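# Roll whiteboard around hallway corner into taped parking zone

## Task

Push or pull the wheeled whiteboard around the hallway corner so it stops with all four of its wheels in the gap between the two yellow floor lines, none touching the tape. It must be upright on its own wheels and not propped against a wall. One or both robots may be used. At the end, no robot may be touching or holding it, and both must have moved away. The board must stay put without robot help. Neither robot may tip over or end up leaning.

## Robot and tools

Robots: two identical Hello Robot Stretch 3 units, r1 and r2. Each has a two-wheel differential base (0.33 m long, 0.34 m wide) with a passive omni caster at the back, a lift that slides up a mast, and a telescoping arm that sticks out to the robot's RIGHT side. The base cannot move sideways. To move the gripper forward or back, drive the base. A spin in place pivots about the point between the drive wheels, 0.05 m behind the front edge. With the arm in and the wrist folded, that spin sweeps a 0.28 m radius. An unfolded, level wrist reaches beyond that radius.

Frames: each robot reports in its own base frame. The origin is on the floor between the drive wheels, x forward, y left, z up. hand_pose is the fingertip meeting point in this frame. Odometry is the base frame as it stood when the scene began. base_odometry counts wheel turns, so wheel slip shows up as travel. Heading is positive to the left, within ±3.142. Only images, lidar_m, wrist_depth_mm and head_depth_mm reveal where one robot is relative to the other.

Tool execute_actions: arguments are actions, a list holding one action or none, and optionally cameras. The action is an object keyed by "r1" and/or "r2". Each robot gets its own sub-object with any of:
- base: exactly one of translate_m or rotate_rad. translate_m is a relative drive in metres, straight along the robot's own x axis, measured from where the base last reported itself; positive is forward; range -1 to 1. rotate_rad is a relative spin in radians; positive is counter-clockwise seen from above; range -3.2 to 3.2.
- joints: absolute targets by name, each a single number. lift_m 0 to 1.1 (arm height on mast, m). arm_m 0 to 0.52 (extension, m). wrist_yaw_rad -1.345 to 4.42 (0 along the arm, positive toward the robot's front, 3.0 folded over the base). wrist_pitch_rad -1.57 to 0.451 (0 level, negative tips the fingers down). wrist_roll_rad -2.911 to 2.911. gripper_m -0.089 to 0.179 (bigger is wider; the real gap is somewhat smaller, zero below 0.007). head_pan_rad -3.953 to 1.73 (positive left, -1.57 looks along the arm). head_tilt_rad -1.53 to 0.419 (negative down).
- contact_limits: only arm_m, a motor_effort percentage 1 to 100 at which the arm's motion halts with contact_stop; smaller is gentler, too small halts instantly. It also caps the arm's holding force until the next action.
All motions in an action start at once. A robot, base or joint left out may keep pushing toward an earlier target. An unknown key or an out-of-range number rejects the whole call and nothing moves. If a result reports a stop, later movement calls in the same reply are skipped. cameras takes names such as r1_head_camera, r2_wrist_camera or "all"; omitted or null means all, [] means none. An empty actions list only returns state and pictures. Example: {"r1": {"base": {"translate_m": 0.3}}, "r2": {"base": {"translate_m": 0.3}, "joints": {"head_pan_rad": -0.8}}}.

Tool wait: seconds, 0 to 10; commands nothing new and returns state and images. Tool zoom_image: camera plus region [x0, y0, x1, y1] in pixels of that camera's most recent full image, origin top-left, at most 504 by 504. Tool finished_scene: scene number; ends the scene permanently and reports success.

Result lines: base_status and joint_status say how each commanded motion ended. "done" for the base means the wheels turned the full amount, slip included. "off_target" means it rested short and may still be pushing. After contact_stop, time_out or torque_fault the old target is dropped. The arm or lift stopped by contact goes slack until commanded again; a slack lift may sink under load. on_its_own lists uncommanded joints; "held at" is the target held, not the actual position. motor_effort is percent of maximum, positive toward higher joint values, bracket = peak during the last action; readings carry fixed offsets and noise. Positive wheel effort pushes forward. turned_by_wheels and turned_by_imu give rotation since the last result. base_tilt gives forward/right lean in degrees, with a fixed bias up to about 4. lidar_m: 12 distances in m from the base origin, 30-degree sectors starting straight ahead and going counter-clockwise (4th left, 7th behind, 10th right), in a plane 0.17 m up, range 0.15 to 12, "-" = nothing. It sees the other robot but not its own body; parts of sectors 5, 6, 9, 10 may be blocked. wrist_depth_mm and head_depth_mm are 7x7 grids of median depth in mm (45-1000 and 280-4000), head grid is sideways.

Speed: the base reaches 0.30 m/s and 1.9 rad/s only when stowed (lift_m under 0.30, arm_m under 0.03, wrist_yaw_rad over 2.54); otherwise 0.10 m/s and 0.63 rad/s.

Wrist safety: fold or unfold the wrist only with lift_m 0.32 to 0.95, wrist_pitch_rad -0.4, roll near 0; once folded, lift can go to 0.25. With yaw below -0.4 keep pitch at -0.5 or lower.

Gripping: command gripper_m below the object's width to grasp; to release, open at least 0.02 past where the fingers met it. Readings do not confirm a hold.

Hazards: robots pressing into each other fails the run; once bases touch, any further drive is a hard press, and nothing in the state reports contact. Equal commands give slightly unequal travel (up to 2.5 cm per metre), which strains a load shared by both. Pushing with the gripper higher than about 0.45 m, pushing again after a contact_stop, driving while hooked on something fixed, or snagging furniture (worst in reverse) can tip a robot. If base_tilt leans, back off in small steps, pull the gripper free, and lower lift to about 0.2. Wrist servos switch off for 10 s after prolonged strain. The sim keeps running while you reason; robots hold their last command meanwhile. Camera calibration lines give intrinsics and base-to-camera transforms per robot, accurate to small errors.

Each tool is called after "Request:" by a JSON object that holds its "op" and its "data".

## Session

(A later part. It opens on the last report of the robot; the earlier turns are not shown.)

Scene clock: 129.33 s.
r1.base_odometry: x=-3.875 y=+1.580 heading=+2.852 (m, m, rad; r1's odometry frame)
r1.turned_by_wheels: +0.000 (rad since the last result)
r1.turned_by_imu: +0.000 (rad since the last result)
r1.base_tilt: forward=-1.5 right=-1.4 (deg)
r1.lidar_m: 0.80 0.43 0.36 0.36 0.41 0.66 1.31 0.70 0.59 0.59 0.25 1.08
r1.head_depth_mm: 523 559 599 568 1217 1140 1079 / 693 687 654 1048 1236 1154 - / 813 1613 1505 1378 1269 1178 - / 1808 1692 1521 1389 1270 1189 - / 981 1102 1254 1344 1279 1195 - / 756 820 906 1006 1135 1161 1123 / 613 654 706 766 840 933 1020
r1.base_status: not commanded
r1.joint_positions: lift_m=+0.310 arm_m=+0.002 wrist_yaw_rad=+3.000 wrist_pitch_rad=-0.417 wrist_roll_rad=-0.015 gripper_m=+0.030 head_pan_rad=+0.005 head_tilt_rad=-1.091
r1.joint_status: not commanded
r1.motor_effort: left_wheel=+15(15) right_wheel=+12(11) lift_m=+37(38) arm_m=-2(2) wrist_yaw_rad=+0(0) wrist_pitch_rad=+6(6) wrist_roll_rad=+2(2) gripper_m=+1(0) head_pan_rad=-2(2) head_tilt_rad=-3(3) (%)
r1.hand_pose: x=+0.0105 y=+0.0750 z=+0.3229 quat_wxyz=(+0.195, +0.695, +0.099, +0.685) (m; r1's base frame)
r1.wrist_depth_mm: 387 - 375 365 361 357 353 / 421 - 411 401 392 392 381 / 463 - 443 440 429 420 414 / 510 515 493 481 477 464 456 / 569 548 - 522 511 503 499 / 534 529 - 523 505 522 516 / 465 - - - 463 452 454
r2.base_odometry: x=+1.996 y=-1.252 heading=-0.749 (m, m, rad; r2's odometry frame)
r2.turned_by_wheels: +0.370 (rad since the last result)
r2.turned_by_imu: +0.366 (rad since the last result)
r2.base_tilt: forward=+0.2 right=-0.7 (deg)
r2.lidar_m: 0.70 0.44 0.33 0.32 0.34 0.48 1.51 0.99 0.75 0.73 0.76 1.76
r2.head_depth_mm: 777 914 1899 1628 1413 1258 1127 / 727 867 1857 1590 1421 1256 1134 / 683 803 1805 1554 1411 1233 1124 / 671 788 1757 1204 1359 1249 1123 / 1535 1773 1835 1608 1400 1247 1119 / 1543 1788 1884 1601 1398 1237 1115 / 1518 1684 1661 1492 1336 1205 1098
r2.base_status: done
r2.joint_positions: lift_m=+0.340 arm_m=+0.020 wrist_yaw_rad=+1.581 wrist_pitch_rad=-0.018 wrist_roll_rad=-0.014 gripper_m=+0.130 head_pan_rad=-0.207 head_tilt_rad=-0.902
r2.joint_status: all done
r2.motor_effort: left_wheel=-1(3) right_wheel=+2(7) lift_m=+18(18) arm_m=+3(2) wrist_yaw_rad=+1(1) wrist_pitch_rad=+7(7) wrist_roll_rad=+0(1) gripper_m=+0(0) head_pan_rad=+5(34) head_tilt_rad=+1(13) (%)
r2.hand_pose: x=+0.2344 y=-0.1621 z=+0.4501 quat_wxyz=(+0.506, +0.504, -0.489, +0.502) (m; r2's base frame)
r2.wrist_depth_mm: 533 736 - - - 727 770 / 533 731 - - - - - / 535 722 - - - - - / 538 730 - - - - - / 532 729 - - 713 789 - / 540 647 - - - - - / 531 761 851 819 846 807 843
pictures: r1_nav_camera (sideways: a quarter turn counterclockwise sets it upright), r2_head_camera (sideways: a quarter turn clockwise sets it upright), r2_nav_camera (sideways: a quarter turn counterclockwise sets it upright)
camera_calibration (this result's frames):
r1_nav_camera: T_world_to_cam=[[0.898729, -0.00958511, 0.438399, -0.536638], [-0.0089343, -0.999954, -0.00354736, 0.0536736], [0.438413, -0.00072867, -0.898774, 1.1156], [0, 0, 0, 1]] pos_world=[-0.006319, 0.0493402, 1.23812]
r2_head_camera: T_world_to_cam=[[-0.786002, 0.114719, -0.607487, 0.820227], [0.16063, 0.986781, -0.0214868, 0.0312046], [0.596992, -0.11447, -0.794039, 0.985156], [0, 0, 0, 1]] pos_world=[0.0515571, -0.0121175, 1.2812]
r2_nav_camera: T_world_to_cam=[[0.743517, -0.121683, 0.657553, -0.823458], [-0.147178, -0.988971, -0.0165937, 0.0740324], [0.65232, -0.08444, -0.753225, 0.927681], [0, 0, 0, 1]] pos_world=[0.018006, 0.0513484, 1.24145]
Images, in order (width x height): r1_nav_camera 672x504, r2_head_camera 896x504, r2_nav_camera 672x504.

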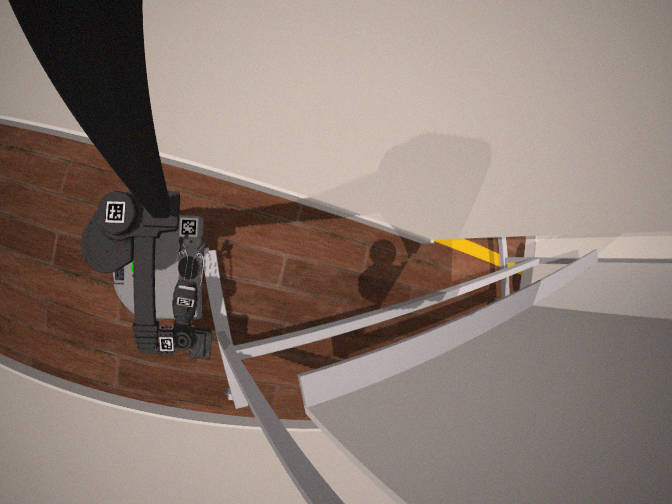

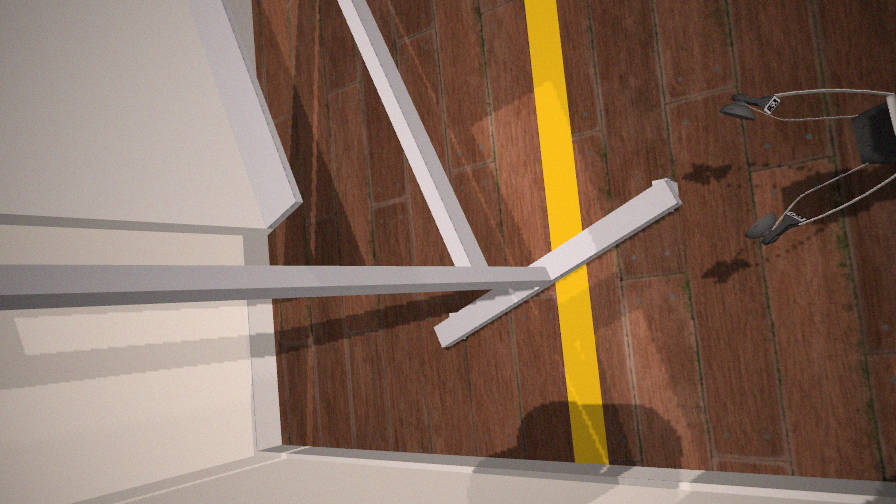

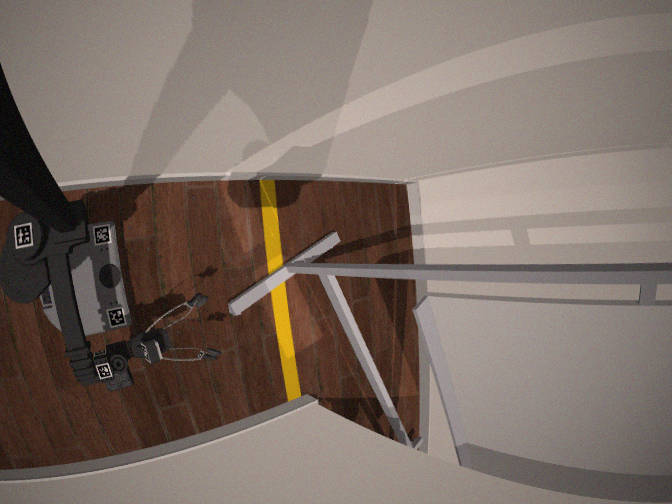

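Request:
{"op": "execute_actions", "data": {"actions": [{"r1":{"base":{"rotate_rad":-0.25}}}], "cameras": []}}

Request:
{"op": "execute_actions", "data": {"actions": [{"r1":{"base":{"translate_m":0.2}}}], "cameras": ["r1_nav_camera","r2_nav_camera"]}}

Scene clock: 130.93 s.
r1.base_odometry: x=-3.875 y=+1.580 heading=+2.602 (m, m, rad; r1's odometry frame)
r1.turned_by_wheels: -0.250 (rad since the last result)
r1.turned_by_imu: -0.245 (rad since the last result)
r1.base_tilt: forward=-1.5 right=-1.4 (deg)
r1.lidar_m: 1.73 0.53 0.38 0.36 0.37 0.50 1.26 0.86 0.62 0.59 0.27 0.81
r1.head_depth_mm: 368 414 472 550 1262 1165 1079 / 436 501 590 586 1219 1165 - / 535 637 648 1329 1270 1159 - / 692 717 1487 1385 1275 1189 - / 813 1672 1536 1399 1280 1191 - / 1827 1716 1423 1350 1258 1174 1121 / 1079 1005 988 978 970 958 955
r1.base_status: done
r1.joint_positions: lift_m=+0.310 arm_m=+0.002 wrist_yaw_rad=+3.000 wrist_pitch_rad=-0.417 wrist_roll_rad=-0.015 gripper_m=+0.030 head_pan_rad=+0.005 head_tilt_rad=-1.091
r1.joint_status: not commanded
r1.on_its_own: left_wheel is at rest, and its effort (+19) is outside its rest range (-18 to +18)
r1.motor_effort: left_wheel=+19(25) right_wheel=+14(13) lift_m=+38(38) arm_m=-2(1) wrist_yaw_rad=+0(0) wrist_pitch_rad=+6(6) wrist_roll_rad=+2(2) gripper_m=+0(0) head_pan_rad=-3(1) head_tilt_rad=-3(3) (%)
r1.hand_pose: x=+0.0105 y=+0.0750 z=+0.3229 quat_wxyz=(+0.195, +0.695, +0.099, +0.685) (m; r1's base frame)
r1.wrist_depth_mm: 333 - 351 370 387 410 430 / 355 - 388 404 429 453 473 / 386 - 423 442 467 498 531 / 421 431 466 485 522 554 586 / 463 481 - 536 569 586 613 / 495 508 - 524 508 525 521 / 464 - - - 452 456 455
r2.base_odometry: x=+1.996 y=-1.252 heading=-0.749 (m, m, rad; r2's odometry frame)
r2.turned_by_wheels: +0.000 (rad since the last result)
r2.turned_by_imu: +0.000 (rad since the last result)
r2.base_tilt: forward=+0.2 right=-0.7 (deg)
r2.lidar_m: 0.70 0.44 0.33 0.32 0.34 0.48 1.50 0.99 0.75 0.72 0.76 1.76
r2.head_depth_mm: 784 921 1903 1626 1416 1255 1132 / 732 874 1856 1583 1412 1260 1133 / 687 808 1804 1555 1411 1232 1126 / 1523 814 1802 1520 1352 1250 1120 / 1497 1779 1850 1541 1399 1245 1116 / 1548 1784 1889 1611 1403 1248 1120 / 1524 1685 1658 1498 1334 1202 1100
r2.base_status: not commanded
r2.joint_positions: lift_m=+0.340 arm_m=+0.020 wrist_yaw_rad=+1.581 wrist_pitch_rad=-0.018 wrist_roll_rad=-0.014 gripper_m=+0.130 head_pan_rad=-0.207 head_tilt_rad=-0.902
r2.joint_status: not commanded
r2.motor_effort: left_wheel=-1(1) right_wheel=+2(2) lift_m=+18(18) arm_m=+2(2) wrist_yaw_rad=+0(1) wrist_pitch_rad=+7(7) wrist_roll_rad=+0(0) gripper_m=+0(0) head_pan_rad=+6(6) head_tilt_rad=+1(2) (%)
r2.hand_pose: x=+0.2344 y=-0.1621 z=+0.4501 quat_wxyz=(+0.506, +0.504, -0.489, +0.502) (m; r2's base frame)
r2.wrist_depth_mm: 529 731 - - - 713 786 / 532 736 - - - - - / 534 746 - - - - - / 532 730 - - - - - / 530 741 - - 731 - - / 534 668 - - - - - / 525 766 859 801 844 795 853
pictures: none
No camera images: the call's "cameras" was empty. Leave "cameras" out to get every camera's image.

Scene clock: 133.87 s.
r1.base_odometry: x=-4.046 y=+1.683 heading=+2.602 (m, m, rad; r1's odometry frame)
r1.turned_by_wheels: +0.000 (rad since the last result)
r1.turned_by_imu: +0.002 (rad since the last result)
r1.base_tilt: forward=-1.4 right=-1.3 (deg)
r1.lidar_m: 1.89 0.54 0.38 0.37 0.38 0.51 1.29 0.85 0.61 0.58 0.27 0.80
r1.head_depth_mm: 366 411 470 555 1248 1162 1085 / 434 498 587 585 1217 1158 - / 532 632 641 1328 1270 1160 - / 684 715 1485 1389 1271 1189 - / 811 1648 1537 1399 1274 1192 - / 1761 1705 1532 1361 1254 1173 1127 / 1844 1664 1002 995 985 978 971
r1.base_status: translate_m off_target (by the wheels' count: +0.1999 of +0.2000)
r1.joint_positions: lift_m=+0.310 arm_m=+0.002 wrist_yaw_rad=+3.000 wrist_pitch_rad=-0.417 wrist_roll_rad=-0.015 gripper_m=+0.030 head_pan_rad=+0.005 head_tilt_rad=-1.091
r1.joint_status: not commanded
r1.motor_effort: left_wheel=+14(27) right_wheel=+13(23) lift_m=+38(39) arm_m=-2(2) wrist_yaw_rad=+0(0) wrist_pitch_rad=+6(6) wrist_roll_rad=+2(2) gripper_m=+0(0) head_pan_rad=-1(1) head_tilt_rad=-3(3) (%)
r1.hand_pose: x=+0.0105 y=+0.0750 z=+0.3229 quat_wxyz=(+0.195, +0.695, +0.099, +0.685) (m; r1's base frame)
r1.wrist_depth_mm: 340 - 360 379 397 414 437 / 361 - 392 409 435 452 478 / 389 - 429 451 475 505 537 / 433 444 471 497 528 565 590 / 466 482 - 540 576 583 600 / 497 518 - 525 508 530 515 / 464 - - - 450 450 457
r2.base_odometry: x=+1.996 y=-1.252 heading=-0.749 (m, m, rad; r2's odometry frame)
r2.turned_by_wheels: +0.000 (rad since the last result)
r2.turned_by_imu: +0.000 (rad since the last result)
r2.base_tilt: forward=+0.2 right=-0.7 (deg)
r2.lidar_m: 0.71 0.44 0.33 0.32 0.34 0.48 1.51 0.99 0.75 0.72 0.76 1.76
r2.head_depth_mm: 885 1027 1863 1627 1415 1256 1131 / 825 954 1905 1629 1417 1254 1134 / 775 899 1887 1576 1414 1253 1128 / 727 849 1850 1549 1411 1250 1121 / 688 793 1794 1550 1403 1219 1119 / 651 770 1830 1455 1352 1241 1115 / 1493 1440 1388 1496 1333 1206 1100
r2.base_status: not commanded
r2.joint_positions: lift_m=+0.340 arm_m=+0.020 wrist_yaw_rad=+1.581 wrist_pitch_rad=-0.018 wrist_roll_rad=-0.014 gripper_m=+0.130 head_pan_rad=-0.207 head_tilt_rad=-0.902
r2.joint_status: not commanded
r2.motor_effort: left_wheel=+0(1) right_wheel=+2(1) lift_m=+18(18) arm_m=+3(3) wrist_yaw_rad=+1(1) wrist_pitch_rad=+7(7) wrist_roll_rad=+0(1) gripper_m=+0(1) head_pan_rad=+5(5) head_tilt_rad=+0(1) (%)
r2.hand_pose: x=+0.2344 y=-0.1621 z=+0.4501 quat_wxyz=(+0.506, +0.504, -0.489, +0.502) (m; r2's base frame)
r2.wrist_depth_mm: 531 732 - - 740 775 867 / 535 716 - - - - - / 534 728 - - - - - / 533 727 - - - - - / 542 739 708 752 - - - / 539 662 - - - - - / 522 759 818 842 860 793 845
pictures: r1_nav_camera (sideways: a quarter turn counterclockwise sets it upright), r2_nav_camera (sideways: a quarter turn counterclockwise sets it upright)
camera_calibration (this result's frames):
r1_nav_camera: T_world_to_cam=[[0.89873, -0.00958528, 0.438399, -0.536638], [-0.00893449, -0.999954, -0.00354735, 0.0536736], [0.438412, -0.000728754, -0.898774, 1.1156], [0, 0, 0, 1]] pos_world=[-0.006319, 0.0493402, 1.23812]
r2_nav_camera: T_world_to_cam=[[0.743517, -0.121683, 0.657553, -0.823458], [-0.147178, -0.988971, -0.0165937, 0.0740324], [0.65232, -0.08444, -0.753225, 0.92768], [0, 0, 0, 1]] pos_world=[0.018006, 0.0513484, 1.24145]
Images, in order (width x height): r1_nav_camera 672x504, r2_nav_camera 672x504.

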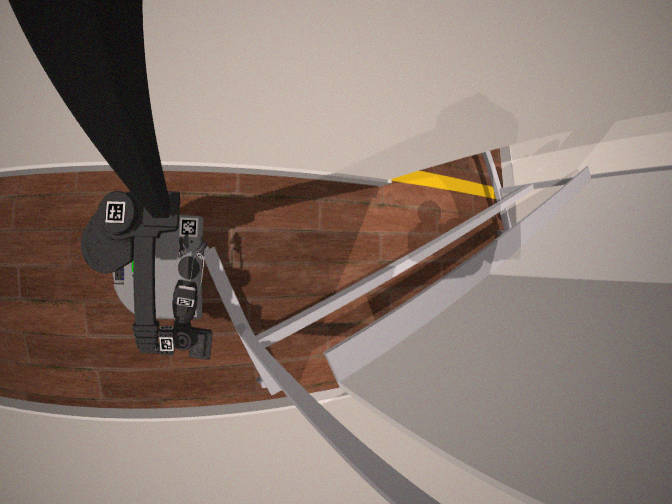

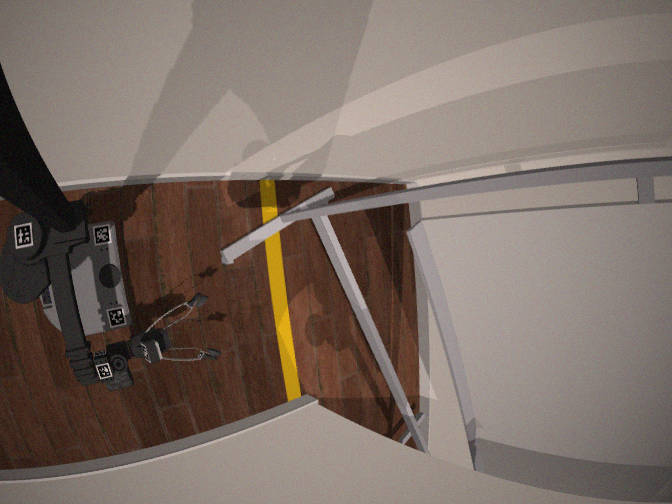

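Request:
{"op": "execute_actions", "data": {"actions": [{"r1":{"base":{"translate_m":0.2}},"r2":{"base":{"translate_m":-0.3}}}], "cameras": ["r1_nav_camera","r2_nav_camera"]}}

Scene clock: 138.33 s.
r1.base_odometry: x=-4.218 y=+1.785 heading=+2.602 (m, m, rad; r1's odometry frame)
r1.turned_by_wheels: +0.000 (rad since the last result)
r1.turned_by_imu: +0.040 (rad since the last result)
r1.base_tilt: forward=-1.5 right=-1.5 (deg)
r1.lidar_m: 1.72 0.52 0.39 0.37 0.39 0.53 1.49 0.82 0.60 0.58 0.26 0.83
r1.head_depth_mm: 381 426 484 553 1257 1168 1086 / 457 522 601 585 1224 1157 - / 568 666 657 1351 1264 1154 - / 747 738 1490 1386 1271 1193 - / 1343 1672 1536 1400 1275 1194 - / 1776 1704 1520 1306 1251 1174 1134 / 1833 1009 953 960 970 978 986
r1.base_status: translate_m off_target (by the wheels' count: +0.1998 of +0.2000)
r1.joint_positions: lift_m=+0.310 arm_m=+0.002 wrist_yaw_rad=+2.999 wrist_pitch_rad=-0.417 wrist_roll_rad=-0.014 gripper_m=+0.030 head_pan_rad=+0.004 head_tilt_rad=-1.094
r1.joint_status: not commanded
r1.on_its_own: left_wheel is at rest, and its effort (+24) is outside its rest range (-18 to +18); right_wheel is at rest, and its effort (+21) is outside its rest range (-18 to +18)
r1.motor_effort: left_wheel=+24(37) right_wheel=+21(38) lift_m=+37(38) arm_m=-2(2) wrist_yaw_rad=+0(3) wrist_pitch_rad=+6(6) wrist_roll_rad=+2(2) gripper_m=+1(0) head_pan_rad=-2(2) head_tilt_rad=-2(3) (%)
r1.hand_pose: x=+0.0106 y=+0.0751 z=+0.3229 quat_wxyz=(+0.195, +0.695, +0.098, +0.685) (m; r1's base frame)
r1.wrist_depth_mm: 349 - 367 381 394 411 418 / 373 - 395 413 430 448 462 / 402 - 438 449 471 494 514 / 438 458 483 493 522 546 573 / 479 504 - 551 564 587 613 / 514 523 - 516 513 526 520 / 461 - - - 454 449 455
r2.base_odometry: x=+1.776 y=-1.047 heading=-0.749 (m, m, rad; r2's odometry frame)
r2.turned_by_wheels: +0.000 (rad since the last result)
r2.turned_by_imu: +0.003 (rad since the last result)
r2.base_tilt: forward=+0.2 right=-0.7 (deg)
r2.lidar_m: 1.01 0.46 0.35 0.34 0.35 0.50 1.58 0.97 0.73 0.71 0.75 1.06
r2.head_depth_mm: 1254 2171 1903 1585 1417 1256 1127 / 1170 2169 1911 1624 1415 1256 1135 / 1116 2147 1843 1619 1413 1255 1125 / 1055 2114 1802 1610 1412 1251 1125 / 994 2089 1849 1605 1381 1250 1120 / 943 2088 1881 1544 1401 1244 1122 / 1660 1531 1523 1512 1356 1216 1099
r2.base_status: done
r2.joint_positions: lift_m=+0.340 arm_m=+0.020 wrist_yaw_rad=+1.581 wrist_pitch_rad=-0.018 wrist_roll_rad=-0.014 gripper_m=+0.130 head_pan_rad=-0.207 head_tilt_rad=-0.902
r2.joint_status: not commanded
r2.motor_effort: left_wheel=-1(4) right_wheel=+1(6) lift_m=+18(18) arm_m=+3(3) wrist_yaw_rad=+1(0) wrist_pitch_rad=+7(7) wrist_roll_rad=+0(0) gripper_m=+0(1) head_pan_rad=+4(5) head_tilt_rad=+1(2) (%)
r2.hand_pose: x=+0.2344 y=-0.1621 z=+0.4501 quat_wxyz=(+0.506, +0.504, -0.489, +0.502) (m; r2's base frame)
r2.wrist_depth_mm: 545 741 - 952 - - 808 / 544 744 - - - - 790 / 542 752 - - - - 806 / 542 738 - - - - 791 / 541 749 - - - - 801 / 550 675 - - - - 793 / 535 796 807 844 843 818 728
pictures: r1_nav_camera (sideways: a quarter turn counterclockwise sets it upright), r2_nav_camera (sideways: a quarter turn counterclockwise sets it upright)
camera_calibration (this result's frames):
r1_nav_camera: T_world_to_cam=[[0.900035, -0.0107067, 0.435686, -0.533113], [-0.010199, -0.999942, -0.00350386, 0.0536246], [0.435699, -0.00128997, -0.900092, 1.11732], [0, 0, 0, 1]] pos_world=[-0.00644939, 0.049355, 1.23815]
r2_nav_camera: T_world_to_cam=[[0.743282, -0.121612, 0.657832, -0.82382], [-0.147145, -0.988976, -0.0165717, 0.0740036], [0.652596, -0.084479, -0.752982, 0.927363], [0, 0, 0, 1]] pos_world=[0.0180265, 0.0513442, 1.24145]
Images, in order (width x height): r1_nav_camera 672x504, r2_nav_camera 672x504.

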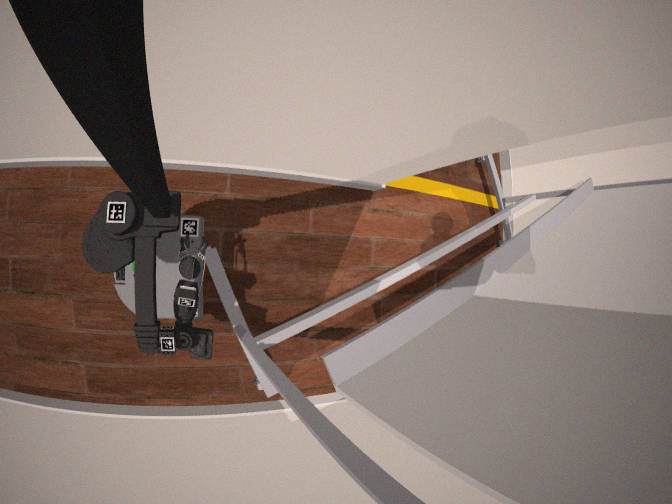

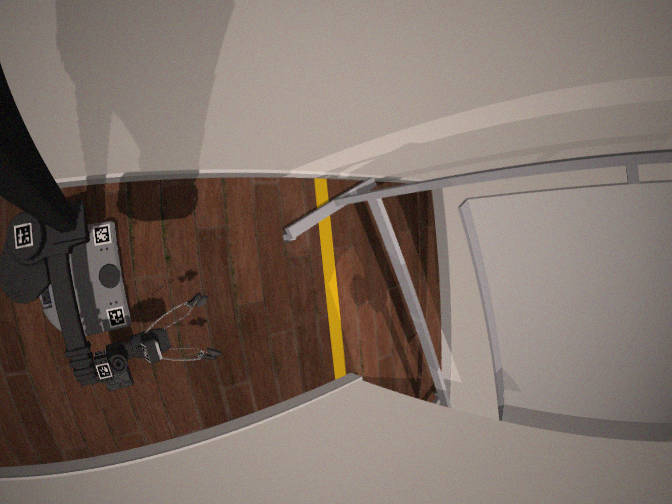

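Request:
{"op": "execute_actions", "data": {"actions": [{"r1":{"base":{"translate_m":-0.01}},"r2":{"base":{"rotate_rad":2.84},"joints":{"gripper_m":0.03,"wrist_yaw_rad":1.9,"arm_m":0.004,"head_pan_rad":-2.0,"head_tilt_rad":-1.1}}}], "cameras": []}}

Request:
{"op": "execute_actions", "data": {"actions": [{"r2":{"base":{"translate_m":-0.9}}}], "cameras": []}}

Request:
{"op": "execute_actions", "data": {"actions": [{"r2":{"base":{"rotate_rad":0.3},"joints":{"wrist_yaw_rad":-0.3,"gripper_m":0.15}}}], "cameras": ["r2_wrist_camera","r2_nav_camera"]}}

Scene clock: 144.27 s.
r1.base_odometry: x=-4.209 y=+1.780 heading=+2.602 (m, m, rad; r1's odometry frame)
r1.turned_by_wheels: +0.000 (rad since the last result)
r1.turned_by_imu: +0.001 (rad since the last result)
r1.base_tilt: forward=-1.4 right=-1.5 (deg)
r1.lidar_m: 1.74 0.52 0.38 0.37 0.39 0.53 1.49 0.81 0.60 0.58 0.27 0.83
r1.head_depth_mm: 387 432 491 558 1259 1167 1083 / 463 531 604 592 1221 1166 - / 576 668 656 1344 1268 1157 - / 750 735 1480 1379 1275 1190 - / 1362 1671 1529 1399 1279 1190 - / 1787 1713 1511 1310 1249 1173 1125 / 1823 1008 954 964 970 979 987
r1.base_status: done
r1.joint_positions: lift_m=+0.310 arm_m=+0.002 wrist_yaw_rad=+2.999 wrist_pitch_rad=-0.417 wrist_roll_rad=-0.014 gripper_m=+0.030 head_pan_rad=+0.004 head_tilt_rad=-1.094
r1.joint_status: not commanded
r1.motor_effort: left_wheel=+0(18) right_wheel=-1(14) lift_m=+38(38) arm_m=-1(1) wrist_yaw_rad=+0(1) wrist_pitch_rad=+6(6) wrist_roll_rad=+2(2) gripper_m=+0(0) head_pan_rad=-2(1) head_tilt_rad=-2(2) (%)
r1.hand_pose: x=+0.0106 y=+0.0751 z=+0.3229 quat_wxyz=(+0.195, +0.695, +0.098, +0.685) (m; r1's base frame)
r1.wrist_depth_mm: 344 - 366 378 389 409 420 / 369 - 398 409 430 452 473 / 403 - 436 450 470 499 516 / 447 458 482 497 526 552 572 / 472 501 - 540 559 587 593 / 511 521 - 525 511 521 517 / 459 - - - 454 453 455
r2.base_odometry: x=+1.776 y=-1.047 heading=+2.091 (m, m, rad; r2's odometry frame)
r2.turned_by_wheels: +2.840 (rad since the last result)
r2.turned_by_imu: +2.815 (rad since the last result)
r2.base_tilt: forward=+0.2 right=-0.6 (deg)
r2.lidar_m: 0.69 1.41 0.82 0.71 0.71 0.83 2.01 0.67 0.39 0.34 0.34 0.39
r2.head_depth_mm: 535 699 1014 1416 1301 1200 - / 482 612 837 1313 1306 1214 - / 438 543 712 1039 1300 - - / 402 489 623 857 1256 - - / 371 444 552 726 1045 - 1093 / 345 406 494 633 875 1180 1102 / 322 375 449 559 740 1096 1113
r2.base_status: done
r2.joint_positions: lift_m=+0.340 arm_m=+0.004 wrist_yaw_rad=+1.899 wrist_pitch_rad=-0.018 wrist_roll_rad=-0.014 gripper_m=+0.030 head_pan_rad=-1.993 head_tilt_rad=-1.086
r2.joint_status: all done
r2.motor_effort: left_wheel=-1(4) right_wheel=+2(7) lift_m=+18(18) arm_m=-5(6) wrist_yaw_rad=+1(0) wrist_pitch_rad=+7(7) wrist_roll_rad=+0(0) gripper_m=-2(98) head_pan_rad=-5(59) head_tilt_rad=-6(18) (%)
r2.hand_pose: x=+0.2208 y=-0.0670 z=+0.4501 quat_wxyz=(+0.420, +0.574, -0.403, +0.575) (m; r2's base frame)
r2.wrist_depth_mm: 893 - - - - 528 319 / 904 - - - - 522 320 / 905 - - - - 526 318 / 873 - - - - 521 317 / 902 - - - - 523 319 / 896 - - - - 518 315 / 817 839 856 850 811 471 316
pictures: none
No camera images: the call's "cameras" was empty. Leave "cameras" out to get every camera's image.

Scene clock: 154.50 s.
r1.base_odometry: x=-4.209 y=+1.780 heading=+2.602 (m, m, rad; r1's odometry frame)
r1.turned_by_wheels: +0.000 (rad since the last result)
r1.turned_by_imu: +0.001 (rad since the last result)
r1.base_tilt: forward=-1.5 right=-1.4 (deg)
r1.lidar_m: 1.74 0.52 0.38 0.37 0.39 0.53 1.49 0.82 0.60 0.58 0.27 0.83
r1.head_depth_mm: 387 432 491 556 1255 1163 1081 / 463 530 604 593 1217 1169 - / 576 668 658 1349 1270 1155 - / 749 739 1477 1383 1269 1192 - / 1362 1626 1533 1387 1279 1187 - / 1745 1527 1516 1309 1249 1173 1127 / 1113 1006 952 959 969 979 987
r1.base_status: not commanded
r1.joint_positions: lift_m=+0.310 arm_m=+0.002 wrist_yaw_rad=+2.999 wrist_pitch_rad=-0.417 wrist_roll_rad=-0.014 gripper_m=+0.030 head_pan_rad=+0.004 head_tilt_rad=-1.094
r1.joint_status: not commanded
r1.motor_effort: left_wheel=+0(0) right_wheel=-1(0) lift_m=+39(38) arm_m=-1(2) wrist_yaw_rad=+1(0) wrist_pitch_rad=+6(6) wrist_roll_rad=+2(2) gripper_m=+0(1) head_pan_rad=-2(2) head_tilt_rad=-2(1) (%)
r1.hand_pose: x=+0.0106 y=+0.0751 z=+0.3229 quat_wxyz=(+0.195, +0.695, +0.098, +0.685) (m; r1's base frame)
r1.wrist_depth_mm: 346 - 368 380 393 410 426 / 369 - 398 420 428 443 464 / 401 - 434 450 470 497 512 / 443 453 489 494 522 550 582 / 479 495 - 541 574 593 597 / 515 517 - 529 516 522 521 / 465 - - - 452 450 452
r2.base_odometry: x=+2.223 y=-1.828 heading=+2.091 (m, m, rad; r2's odometry frame)
r2.turned_by_wheels: +0.000 (rad since the last result)
r2.turned_by_imu: +0.007 (rad since the last result)
r2.base_tilt: forward=+0.2 right=-0.7 (deg)
r2.lidar_m: 1.15 0.96 0.56 0.49 0.49 1.31 1.14 1.09 0.64 0.42 0.56 0.65
r2.head_depth_mm: - 305 367 461 540 1175 - / 288 326 397 509 560 1197 - / 299 349 433 566 945 - - / 311 377 476 583 1273 - - / 333 409 540 615 1200 - 1091 / 542 535 646 1045 1281 1157 1108 / 396 597 771 963 1247 1190 1111
r2.base_status: done
r2.joint_positions: lift_m=+0.340 arm_m=+0.004 wrist_yaw_rad=+1.899 wrist_pitch_rad=-0.018 wrist_roll_rad=-0.014 gripper_m=+0.030 head_pan_rad=-1.993 head_tilt_rad=-1.086
r2.joint_status: not commanded
r2.motor_effort: left_wheel=-1(5) right_wheel=+2(5) lift_m=+18(18) arm_m=-4(4) wrist_yaw_rad=+1(1) wrist_pitch_rad=+7(8) wrist_roll_rad=+0(1) gripper_m=-1(1) head_pan_rad=-5(4) head_tilt_rad=-4(5) (%)
r2.hand_pose: x=+0.2208 y=-0.0670 z=+0.4501 quat_wxyz=(+0.420, +0.574, -0.403, +0.575) (m; r2's base frame)
r2.wrist_depth_mm: 649 916 - - - - 650 / 645 898 - - - - 656 / 665 897 - - - - 644 / 666 904 - - - - 656 / 654 904 - - - - 651 / 656 899 - - - - 640 / 653 826 870 847 811 859 648
pictures: none
No camera images: the call's "cameras" was empty. Leave "cameras" out to get every camera's image.

Scene clock: 156.60 s.
r1.base_odometry: x=-4.209 y=+1.780 heading=+2.602 (m, m, rad; r1's odometry frame)
r1.turned_by_wheels: +0.000 (rad since the last result)
r1.turned_by_imu: +0.000 (rad since the last result)
r1.base_tilt: forward=-1.4 right=-1.4 (deg)
r1.lidar_m: 1.74 0.52 0.38 0.37 0.39 0.53 1.49 0.81 0.60 0.58 0.27 0.83
r1.head_depth_mm: 388 433 491 556 1257 1161 1083 / 462 530 606 592 1221 1158 - / 576 667 657 1350 1266 1165 - / 749 738 1494 1389 1278 1188 - / 1360 1618 1522 1393 1285 1193 - / 1721 1520 1525 1307 1255 1173 1125 / 1131 1008 955 960 968 974 987
r1.base_status: not commanded
r1.joint_positions: lift_m=+0.310 arm_m=+0.002 wrist_yaw_rad=+2.999 wrist_pitch_rad=-0.417 wrist_roll_rad=-0.014 gripper_m=+0.030 head_pan_rad=+0.004 head_tilt_rad=-1.094
r1.joint_status: not commanded
r1.motor_effort: left_wheel=+0(0) right_wheel=+0(0) lift_m=+38(38) arm_m=-1(1) wrist_yaw_rad=+0(0) wrist_pitch_rad=+6(6) wrist_roll_rad=+2(2) gripper_m=+1(0) head_pan_rad=-2(2) head_tilt_rad=-2(2) (%)
r1.hand_pose: x=+0.0106 y=+0.0751 z=+0.3229 quat_wxyz=(+0.195, +0.695, +0.098, +0.685) (m; r1's base frame)
r1.wrist_depth_mm: 349 - 365 380 392 412 421 / 373 - 405 412 428 445 464 / 404 - 437 459 466 490 514 / 446 454 477 497 523 556 576 / 477 503 - 547 574 591 604 / 517 525 - 519 510 522 514 / 461 - - - 456 456 452
r2.base_odometry: x=+2.223 y=-1.828 heading=+2.391 (m, m, rad; r2's odometry frame)
r2.turned_by_wheels: +0.300 (rad since the last result)
r2.turned_by_imu: +0.297 (rad since the last result)
r2.base_tilt: forward=+0.1 right=-0.6 (deg)
r2.lidar_m: 1.59 0.66 0.50 0.49 0.52 1.17 1.14 0.75 0.42 0.56 0.59 0.84
r2.head_depth_mm: 300 344 402 483 540 1169 - / 329 382 455 563 909 1190 - / 566 442 526 590 1258 - - / 410 498 695 914 1267 - - / 558 673 846 1138 1319 1189 1103 / 539 644 800 1047 1280 1179 1102 / 520 617 760 985 1266 1189 1105
r2.base_status: done
r2.joint_positions: lift_m=+0.340 arm_m=+0.004 wrist_yaw_rad=-0.298 wrist_pitch_rad=-0.018 wrist_roll_rad=-0.014 gripper_m=+0.150 head_pan_rad=-1.993 head_tilt_rad=-1.086
r2.joint_status: all done
r2.motor_effort: left_wheel=-1(5) right_wheel=+2(6) lift_m=+18(18) arm_m=-4(4) wrist_yaw_rad=-1(2) wrist_pitch_rad=+7(7) wrist_roll_rad=+1(1) gripper_m=-1(98) head_pan_rad=-4(5) head_tilt_rad=-5(5) (%)
r2.hand_pose: x=-0.0966 y=-0.3937 z=+0.4501 quat_wxyz=(+0.703, -0.098, -0.695, -0.112) (m; r2's base frame)
r2.wrist_depth_mm: 269 279 291 306 317 176 359 / 273 285 298 311 320 181 366 / 276 287 301 318 327 356 373 / 283 295 310 324 333 363 388 / 288 299 314 331 343 193 397 / 293 - 323 342 352 189 412 / 294 316 327 345 356 386 -
pictures: r2_nav_camera (sideways: a quarter turn counterclockwise sets it upright), r2_wrist_camera
camera_calibration (this result's frames):
r2_nav_camera: T_world_to_cam=[[-0.321864, -0.798582, 0.508596, -0.622893], [-0.933037, 0.358753, -0.0271667, 0.0925858], [-0.160766, -0.483283, -0.860576, 1.07221], [0, 0, 0, 1]] pos_world=[0.058273, -0.0124682, 1.24203]
r2_wrist_camera: T_world_to_cam=[[-0.967669, 0.251017, -0.0246348, 0.0263449], [0.0632033, 0.14677, -0.987149, 0.552157], [-0.244176, -0.956791, -0.15789, -0.163396], [0, 0, 0, 1]] pos_world=[-0.0493025, -0.243989, 0.519912]
Images, in order (width x height): r2_nav_camera 672x504, r2_wrist_camera 644x364.

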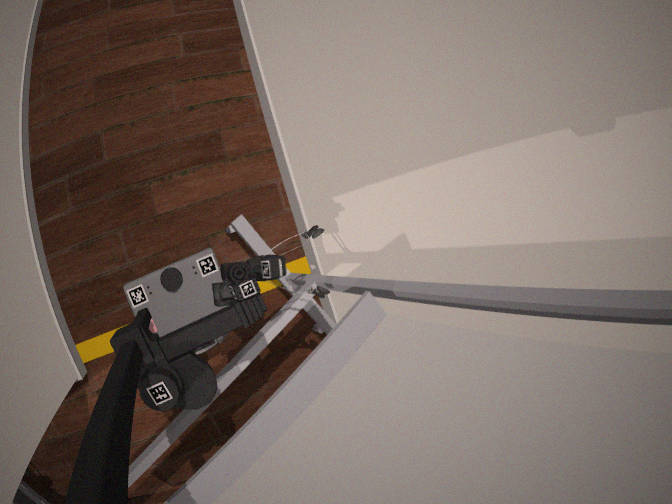

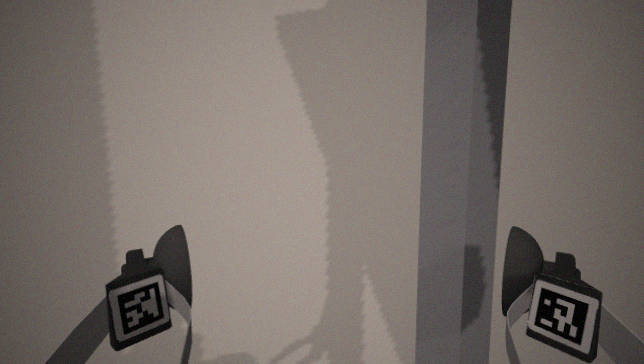

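Request:
{"op": "execute_actions", "data": {"actions": [{"r2":{"base":{"translate_m":-0.04},"joints":{"arm_m":0.06,"wrist_yaw_rad":-0.38}}}], "cameras": []}}

Request:
{"op": "execute_actions", "data": {"actions": [{"r2":{"joints":{"gripper_m":0.01}}}], "cameras": []}}

Request:
{"op": "execute_actions", "data": {"actions": [{"r2":{"base":{"translate_m":0.2},"joints":{"arm_m":0.02}},"r1":{"base":{"translate_m":0.1}}}], "cameras": ["r1_nav_camera","r2_nav_camera"]}}

Scene clock: 158.37 s.
r1.base_odometry: x=-4.209 y=+1.780 heading=+2.602 (m, m, rad; r1's odometry frame)
r1.turned_by_wheels: +0.000 (rad since the last result)
r1.turned_by_imu: +0.000 (rad since the last result)
r1.base_tilt: forward=-1.4 right=-1.4 (deg)
r1.lidar_m: 1.74 0.52 0.38 0.37 0.39 0.53 1.49 0.81 0.60 0.58 0.27 0.83
r1.head_depth_mm: 387 433 492 558 1261 1167 1083 / 463 530 605 592 1217 1170 - / 576 668 655 1343 1265 1161 - / 748 738 1483 1387 1270 1190 - / 1363 1576 1529 1395 1282 1194 - / 1602 1517 1511 1304 1249 1172 1123 / 1130 1008 956 961 969 977 985
r1.base_status: not commanded
r1.joint_positions: lift_m=+0.310 arm_m=+0.002 wrist_yaw_rad=+2.999 wrist_pitch_rad=-0.417 wrist_roll_rad=-0.014 gripper_m=+0.030 head_pan_rad=+0.004 head_tilt_rad=-1.094
r1.joint_status: not commanded
r1.motor_effort: left_wheel=+0(0) right_wheel=-1(0) lift_m=+37(38) arm_m=-1(2) wrist_yaw_rad=+0(0) wrist_pitch_rad=+6(6) wrist_roll_rad=+2(2) gripper_m=+0(0) head_pan_rad=-1(1) head_tilt_rad=-2(2) (%)
r1.hand_pose: x=+0.0106 y=+0.0751 z=+0.3229 quat_wxyz=(+0.195, +0.695, +0.098, +0.685) (m; r1's base frame)
r1.wrist_depth_mm: 343 - 367 379 394 410 421 / 373 - 400 416 430 446 468 / 401 - 437 454 472 491 517 / 434 453 484 495 526 545 582 / 483 495 - 551 566 586 614 / 509 526 - 523 508 522 514 / 463 - - - 456 457 449
r2.base_odometry: x=+2.253 y=-1.856 heading=+2.391 (m, m, rad; r2's odometry frame)
r2.turned_by_wheels: +0.000 (rad since the last result)
r2.turned_by_imu: +0.000 (rad since the last result)
r2.base_tilt: forward=+0.1 right=-0.7 (deg)
r2.lidar_m: 1.59 0.67 0.50 0.49 1.49 1.13 1.10 0.75 0.41 0.43 0.59 0.84
r2.head_depth_mm: - 301 345 415 519 513 - / 292 329 391 484 540 900 - / 313 370 452 567 926 - - / 403 485 611 598 1056 - - / 401 518 768 1063 1306 1195 1103 / 538 642 797 1038 1286 1179 1102 / 518 615 756 981 1263 1187 1100
r2.base_status: done
r2.joint_positions: lift_m=+0.340 arm_m=+0.060 wrist_yaw_rad=-0.379 wrist_pitch_rad=-0.018 wrist_roll_rad=-0.014 gripper_m=+0.150 head_pan_rad=-1.993 head_tilt_rad=-1.086
r2.joint_status: all done
r2.motor_effort: left_wheel=-1(5) right_wheel=+2(4) lift_m=+17(18) arm_m=+3(3) wrist_yaw_rad=-1(1) wrist_pitch_rad=+7(7) wrist_roll_rad=+0(1) gripper_m=+0(0) head_pan_rad=-5(4) head_tilt_rad=-6(4) (%)
r2.hand_pose: x=-0.1161 y=-0.4422 z=+0.4501 quat_wxyz=(+0.698, -0.126, -0.690, -0.141) (m; r2's base frame)
r2.wrist_depth_mm: 214 226 242 255 112 301 328 / 218 231 245 260 114 307 336 / 221 234 250 265 117 314 343 / 225 238 255 272 120 321 353 / 229 241 259 276 123 326 365 / 233 - 266 282 126 332 386 / 235 255 272 289 129 342 -
pictures: none
No camera images: the call's "cameras" was empty. Leave "cameras" out to get every camera's image.

Scene clock: 160.80 s.
r1.base_odometry: x=-4.209 y=+1.780 heading=+2.602 (m, m, rad; r1's odometry frame)
r1.turned_by_wheels: +0.000 (rad since the last result)
r1.turned_by_imu: +0.000 (rad since the last result)
r1.base_tilt: forward=-1.4 right=-1.5 (deg)
r1.lidar_m: 1.74 0.52 0.38 0.37 0.38 0.53 1.49 0.82 0.60 0.58 0.27 0.83
r1.head_depth_mm: 386 431 490 561 1239 1162 1080 / 460 528 602 592 1220 1172 - / 572 668 657 1345 1263 1158 - / 747 738 1479 1387 1276 1189 - / 1343 1567 1532 1393 1274 1193 - / 1591 1517 1518 1315 1251 1176 1122 / 1133 1006 956 959 970 981 988
r1.base_status: not commanded
r1.joint_positions: lift_m=+0.310 arm_m=+0.002 wrist_yaw_rad=+2.999 wrist_pitch_rad=-0.417 wrist_roll_rad=-0.014 gripper_m=+0.030 head_pan_rad=+0.004 head_tilt_rad=-1.094
r1.joint_status: not commanded
r1.motor_effort: left_wheel=+0(0) right_wheel=+0(0) lift_m=+38(38) arm_m=-2(2) wrist_yaw_rad=+0(0) wrist_pitch_rad=+6(6) wrist_roll_rad=+2(2) gripper_m=+0(0) head_pan_rad=-2(1) head_tilt_rad=-2(2) (%)
r1.hand_pose: x=+0.0106 y=+0.0751 z=+0.3229 quat_wxyz=(+0.195, +0.695, +0.098, +0.685) (m; r1's base frame)
r1.wrist_depth_mm: 347 - 370 376 393 411 423 / 370 - 401 414 426 450 464 / 403 - 438 456 474 494 516 / 441 459 486 498 522 551 572 / 481 498 - 543 562 586 606 / 513 529 - 519 502 513 515 / 460 - - - 452 456 455
r2.base_odometry: x=+2.253 y=-1.856 heading=+2.391 (m, m, rad; r2's odometry frame)
r2.turned_by_wheels: +0.000 (rad since the last result)
r2.turned_by_imu: +0.000 (rad since the last result)
r2.base_tilt: forward=+0.1 right=-0.7 (deg)
r2.lidar_m: 1.60 0.66 0.51 0.49 1.49 1.13 1.10 0.75 0.40 0.42 0.59 0.84
r2.head_depth_mm: - 294 336 405 509 514 - / 287 320 381 473 539 885 - / 305 361 440 566 913 - - / 535 425 542 590 982 - - / 390 488 742 1046 1291 1195 1101 / 537 642 799 1052 1283 1183 1101 / 519 615 756 982 1261 1187 1100
r2.base_status: not commanded
r2.joint_positions: lift_m=+0.340 arm_m=+0.060 wrist_yaw_rad=-0.459 wrist_pitch_rad=-0.019 wrist_roll_rad=-0.014 gripper_m=+0.011 head_pan_rad=-1.993 head_tilt_rad=-1.087
r2.joint_status: all done
r2.on_its_own: wrist_yaw_rad is held at -0.452, not at your -0.380, by its stall guard, which is not easing now
r2.motor_effort: left_wheel=-2(8) right_wheel=+5(28) lift_m=+18(19) arm_m=+4(5) wrist_yaw_rad=+4(33) wrist_pitch_rad=+8(8) wrist_roll_rad=+1(1) gripper_m=-16(100) head_pan_rad=-5(5) head_tilt_rad=-5(5) (%)
r2.hand_pose: x=-0.1347 y=-0.4339 z=+0.4500 quat_wxyz=(+0.692, -0.153, -0.685, -0.169) (m; r2's base frame)
r2.wrist_depth_mm: 211 225 246 113 294 329 370 / 214 229 248 115 300 336 381 / 219 232 253 118 309 344 393 / 220 236 258 121 315 354 402 / 224 242 263 123 322 363 413 / 229 246 263 121 130 375 427 / 233 250 277 128 336 394 436
pictures: none
No camera images: the call's "cameras" was empty. Leave "cameras" out to get every camera's image.

Scene clock: 164.20 s.
r1.base_odometry: x=-4.295 y=+1.832 heading=+2.602 (m, m, rad; r1's odometry frame)
r1.turned_by_wheels: +0.000 (rad since the last result)
r1.turned_by_imu: -0.044 (rad since the last result)
r1.base_tilt: forward=-1.5 right=-1.3 (deg)
r1.lidar_m: 1.82 0.56 0.40 0.38 0.39 0.52 1.31 0.84 0.60 0.57 0.29 0.28
r1.head_depth_mm: 334 381 443 1316 1215 1168 1081 / 383 447 537 578 1128 1178 - / 452 542 621 1323 1261 1156 - / 548 672 1096 1368 1277 1190 - / 697 741 1511 1391 1278 1193 - / 816 1651 1544 1361 1267 1190 1123 / 1720 1521 1049 1036 1026 1013 1002
r1.base_status: done
r1.joint_positions: lift_m=+0.310 arm_m=+0.002 wrist_yaw_rad=+3.000 wrist_pitch_rad=-0.417 wrist_roll_rad=-0.014 gripper_m=+0.030 head_pan_rad=+0.004 head_tilt_rad=-1.094
r1.joint_status: not commanded
r1.motor_effort: left_wheel=+2(28) right_wheel=+1(24) lift_m=+38(37) arm_m=-1(1) wrist_yaw_rad=+0(1) wrist_pitch_rad=+6(6) wrist_roll_rad=+2(2) gripper_m=+0(0) head_pan_rad=-1(2) head_tilt_rad=-2(2) (%)
r1.hand_pose: x=+0.0105 y=+0.0750 z=+0.3229 quat_wxyz=(+0.195, +0.695, +0.099, +0.685) (m; r1's base frame)
r1.wrist_depth_mm: 341 - 374 392 410 428 451 / 374 - 407 427 446 472 495 / 403 - 445 467 493 522 558 / 432 453 491 509 546 580 614 / 482 499 - 554 589 607 609 / 510 521 - 525 506 518 518 / 462 - - - 458 457 454
r2.base_odometry: x=+2.106 y=-1.719 heading=+2.391 (m, m, rad; r2's odometry frame)
r2.turned_by_wheels: +0.000 (rad since the last result)
r2.turned_by_imu: -0.037 (rad since the last result)
r2.base_tilt: forward=+0.2 right=-0.6 (deg)
r2.lidar_m: 1.77 0.67 0.50 0.48 0.50 1.34 1.29 0.79 0.39 0.57 0.59 0.82
r2.head_depth_mm: 294 333 395 486 547 1173 - / 310 363 438 553 923 1199 - / 352 410 499 583 1259 - - / 403 500 652 786 1138 - - / 539 670 844 1142 1312 1170 1103 / 551 658 816 1072 1275 1179 1100 / 530 627 769 995 1259 1192 1102
r2.base_status: done
r2.joint_positions: lift_m=+0.340 arm_m=+0.051 wrist_yaw_rad=-0.542 wrist_pitch_rad=-0.017 wrist_roll_rad=-0.014 gripper_m=+0.011 head_pan_rad=-1.993 head_tilt_rad=-1.087
r2.joint_status: arm_m contact_stop (moved -0.008 of -0.040)
r2.on_its_own: wrist_yaw_rad is held at -0.526, not at your -0.380, by its stall guard, which is not easing now; arm_m is slack since a contact_stop, until your next command for it (your +0.020 is given up)
r2.motor_effort: left_wheel=-2(12) right_wheel=+15(41) lift_m=+19(18) arm_m=+0(32) wrist_yaw_rad=+9(35) wrist_pitch_rad=+7(8) wrist_roll_rad=+0(1) gripper_m=-19(23) head_pan_rad=-3(5) head_tilt_rad=-5(5) (%)
r2.hand_pose: x=-0.1534 y=-0.4154 z=+0.4503 quat_wxyz=(+0.685, -0.182, -0.678, -0.197) (m; r2's base frame)
r2.wrist_depth_mm: 225 244 271 115 356 414 503 / 227 247 276 117 363 429 516 / 230 251 281 120 371 436 539 / 233 254 287 122 378 453 556 / 238 260 290 124 261 460 567 / 241 263 291 124 126 488 587 / 244 268 305 130 407 507 621
pictures: r1_nav_camera (sideways: a quarter turn counterclockwise sets it upright), r2_nav_camera (sideways: a quarter turn counterclockwise sets it upright)
camera_calibration (this result's frames):
r1_nav_camera: T_world_to_cam=[[0.899748, -0.0107035, 0.436279, -0.533884], [-0.0101918, -0.999942, -0.00351336, 0.053637], [0.436291, -0.00128534, -0.899804, 1.11695], [0, 0, 0, 1]] pos_world=[-0.00640764, 0.0493551, 1.23815]
r2_nav_camera: T_world_to_cam=[[-0.322228, -0.798779, 0.508056, -0.622187], [-0.932925, 0.359042, -0.0272014, 0.0926302], [-0.160685, -0.482743, -0.860895, 1.07262], [0, 0, 0, 1]] pos_world=[0.0582848, -0.0124491, 1.24204]
Images, in order (width x height): r1_nav_camera 672x504, r2_nav_camera 672x504.

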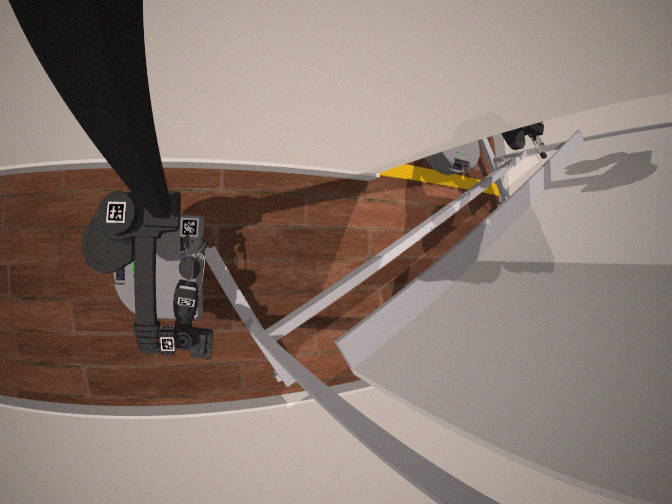

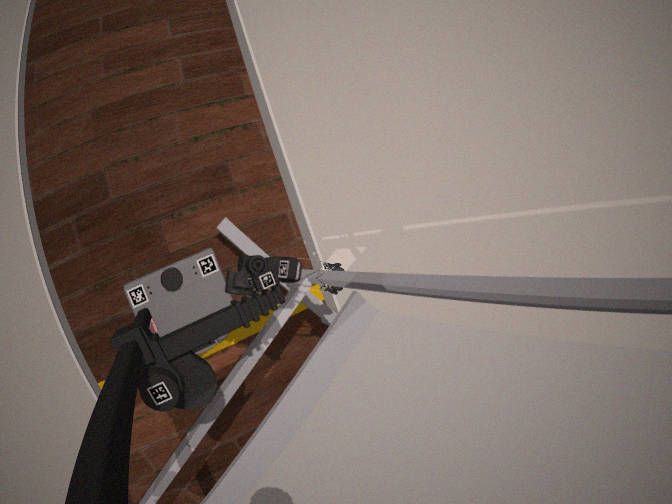

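Request:
{"op": "execute_actions", "data": {"actions": [{"r2":{"base":{"translate_m":0.2}},"r1":{"base":{"translate_m":0.15}}}], "cameras": ["r1_nav_camera","r2_nav_camera"]}}

Scene clock: 167.33 s.
r1.base_odometry: x=-4.424 y=+1.909 heading=+2.603 (m, m, rad; r1's odometry frame)
r1.turned_by_wheels: +0.000 (rad since the last result)
r1.turned_by_imu: -0.158 (rad since the last result)
r1.base_tilt: forward=-1.5 right=-1.3 (deg)
r1.lidar_m: 1.23 0.74 0.46 0.41 0.41 0.50 0.94 0.97 0.60 0.54 0.54 0.30
r1.head_depth_mm: 300 388 1283 615 1258 1162 1085 / 323 383 484 1358 1220 1175 - / 357 433 551 968 1251 1173 - / 401 499 616 1340 1272 1179 - / 457 588 664 1373 1282 1190 - / 529 687 1482 1401 1284 1187 1130 / 630 743 1514 1370 1232 1121 1029
r1.base_status: done
r1.joint_positions: lift_m=+0.310 arm_m=+0.002 wrist_yaw_rad=+3.000 wrist_pitch_rad=-0.417 wrist_roll_rad=-0.014 gripper_m=+0.030 head_pan_rad=+0.004 head_tilt_rad=-1.094
r1.joint_status: not commanded
r1.motor_effort: left_wheel=+8(26) right_wheel=+7(29) lift_m=+38(38) arm_m=-1(1) wrist_yaw_rad=+0(0) wrist_pitch_rad=+6(6) wrist_roll_rad=+2(2) gripper_m=+1(0) head_pan_rad=-2(2) head_tilt_rad=-2(2) (%)
r1.hand_pose: x=+0.0105 y=+0.0750 z=+0.3229 quat_wxyz=(+0.195, +0.695, +0.099, +0.685) (m; r1's base frame)
r1.wrist_depth_mm: 346 - 401 437 473 533 594 / 371 - 432 476 523 578 671 / 399 - 474 521 588 650 870 / 432 452 521 580 634 696 730 / 464 497 - 584 621 613 606 / 494 508 - 523 508 523 524 / 468 - - - 452 455 457
r2.base_odometry: x=+1.961 y=-1.583 heading=+2.390 (m, m, rad; r2's odometry frame)
r2.turned_by_wheels: -0.001 (rad since the last result)
r2.turned_by_imu: -0.148 (rad since the last result)
r2.base_tilt: forward=+0.2 right=-0.7 (deg)
r2.lidar_m: 1.47 0.81 0.53 0.48 0.49 0.61 1.47 0.93 0.40 0.56 0.57 0.72
r2.head_depth_mm: 328 387 469 575 1294 1199 - / 344 407 501 591 1270 1214 - / 661 472 561 609 1271 - - / 406 502 657 957 1220 - - / 577 705 903 1190 1307 1166 1104 / 571 676 828 1072 1287 1191 1101 / 541 633 768 972 1250 1187 1101
r2.base_status: translate_m off_target (by the wheels' count: +0.1998 of +0.2000)
r2.joint_positions: lift_m=+0.340 arm_m=+0.056 wrist_yaw_rad=-0.570 wrist_pitch_rad=-0.018 wrist_roll_rad=-0.014 gripper_m=+0.011 head_pan_rad=-1.993 head_tilt_rad=-1.087
r2.joint_status: not commanded
r2.on_its_own: wrist_yaw_rad is held at -0.589, not at your -0.380, by its stall guard, which is not easing now; arm_m is slack since a contact_stop, until your next command for it (your +0.020 is given up); right_wheel is at rest, and its effort (+66) is outside its rest range (-18 to +18)
r2.motor_effort: left_wheel=+5(8) right_wheel=+66(67) lift_m=+18(18) arm_m=+0(5) wrist_yaw_rad=-11(32) wrist_pitch_rad=+7(7) wrist_roll_rad=+0(1) gripper_m=-15(23) head_pan_rad=-4(5) head_tilt_rad=-5(4) (%)
r2.hand_pose: x=-0.1594 y=-0.4159 z=+0.4502 quat_wxyz=(+0.682, -0.191, -0.675, -0.206) (m; r2's base frame)
r2.wrist_depth_mm: 227 255 293 113 439 567 822 / 230 258 299 115 448 588 871 / 233 261 304 118 458 608 895 / 236 266 311 120 464 629 952 / 239 268 313 122 480 650 - / 242 272 305 123 136 675 - / 245 276 334 127 488 734 860
pictures: r1_nav_camera (sideways: a quarter turn counterclockwise sets it upright), r2_nav_camera (sideways: a quarter turn counterclockwise sets it upright)
camera_calibration (this result's frames):
r1_nav_camera: T_world_to_cam=[[0.899748, -0.0107036, 0.436279, -0.533884], [-0.0101919, -0.999942, -0.00351336, 0.053637], [0.436292, -0.00128538, -0.899804, 1.11695], [0, 0, 0, 1]] pos_world=[-0.00640763, 0.0493551, 1.23815]
r2_nav_camera: T_world_to_cam=[[-0.322229, -0.798781, 0.508052, -0.622183], [-0.932925, 0.359042, -0.0272016, 0.0926305], [-0.160684, -0.48274, -0.860897, 1.07262], [0, 0, 0, 1]] pos_world=[0.0582849, -0.0124489, 1.24204]
Images, in order (width x height): r1_nav_camera 672x504, r2_nav_camera 672x504.

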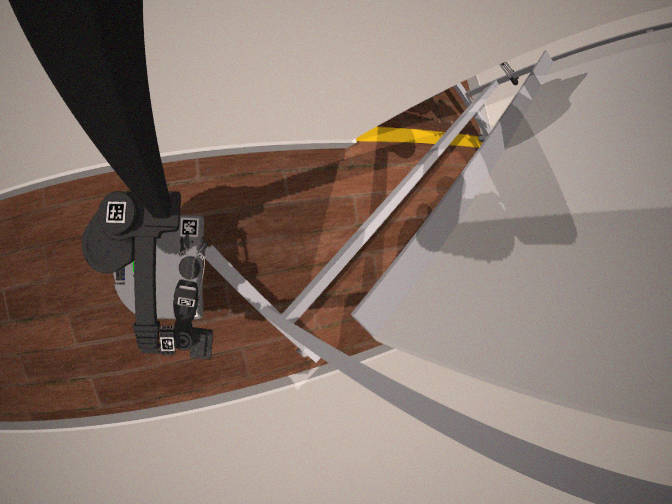

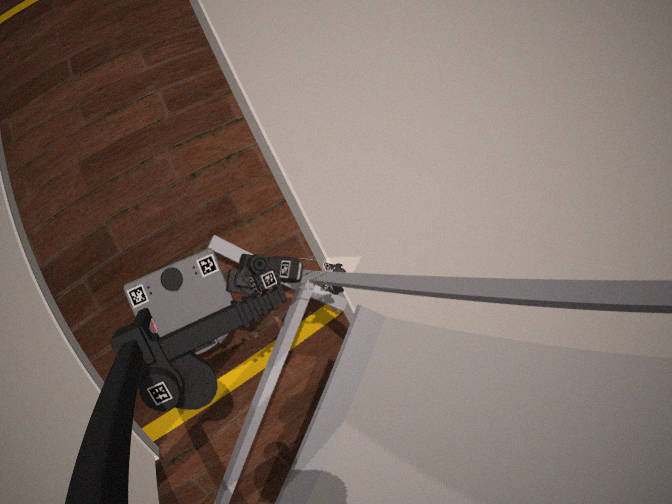

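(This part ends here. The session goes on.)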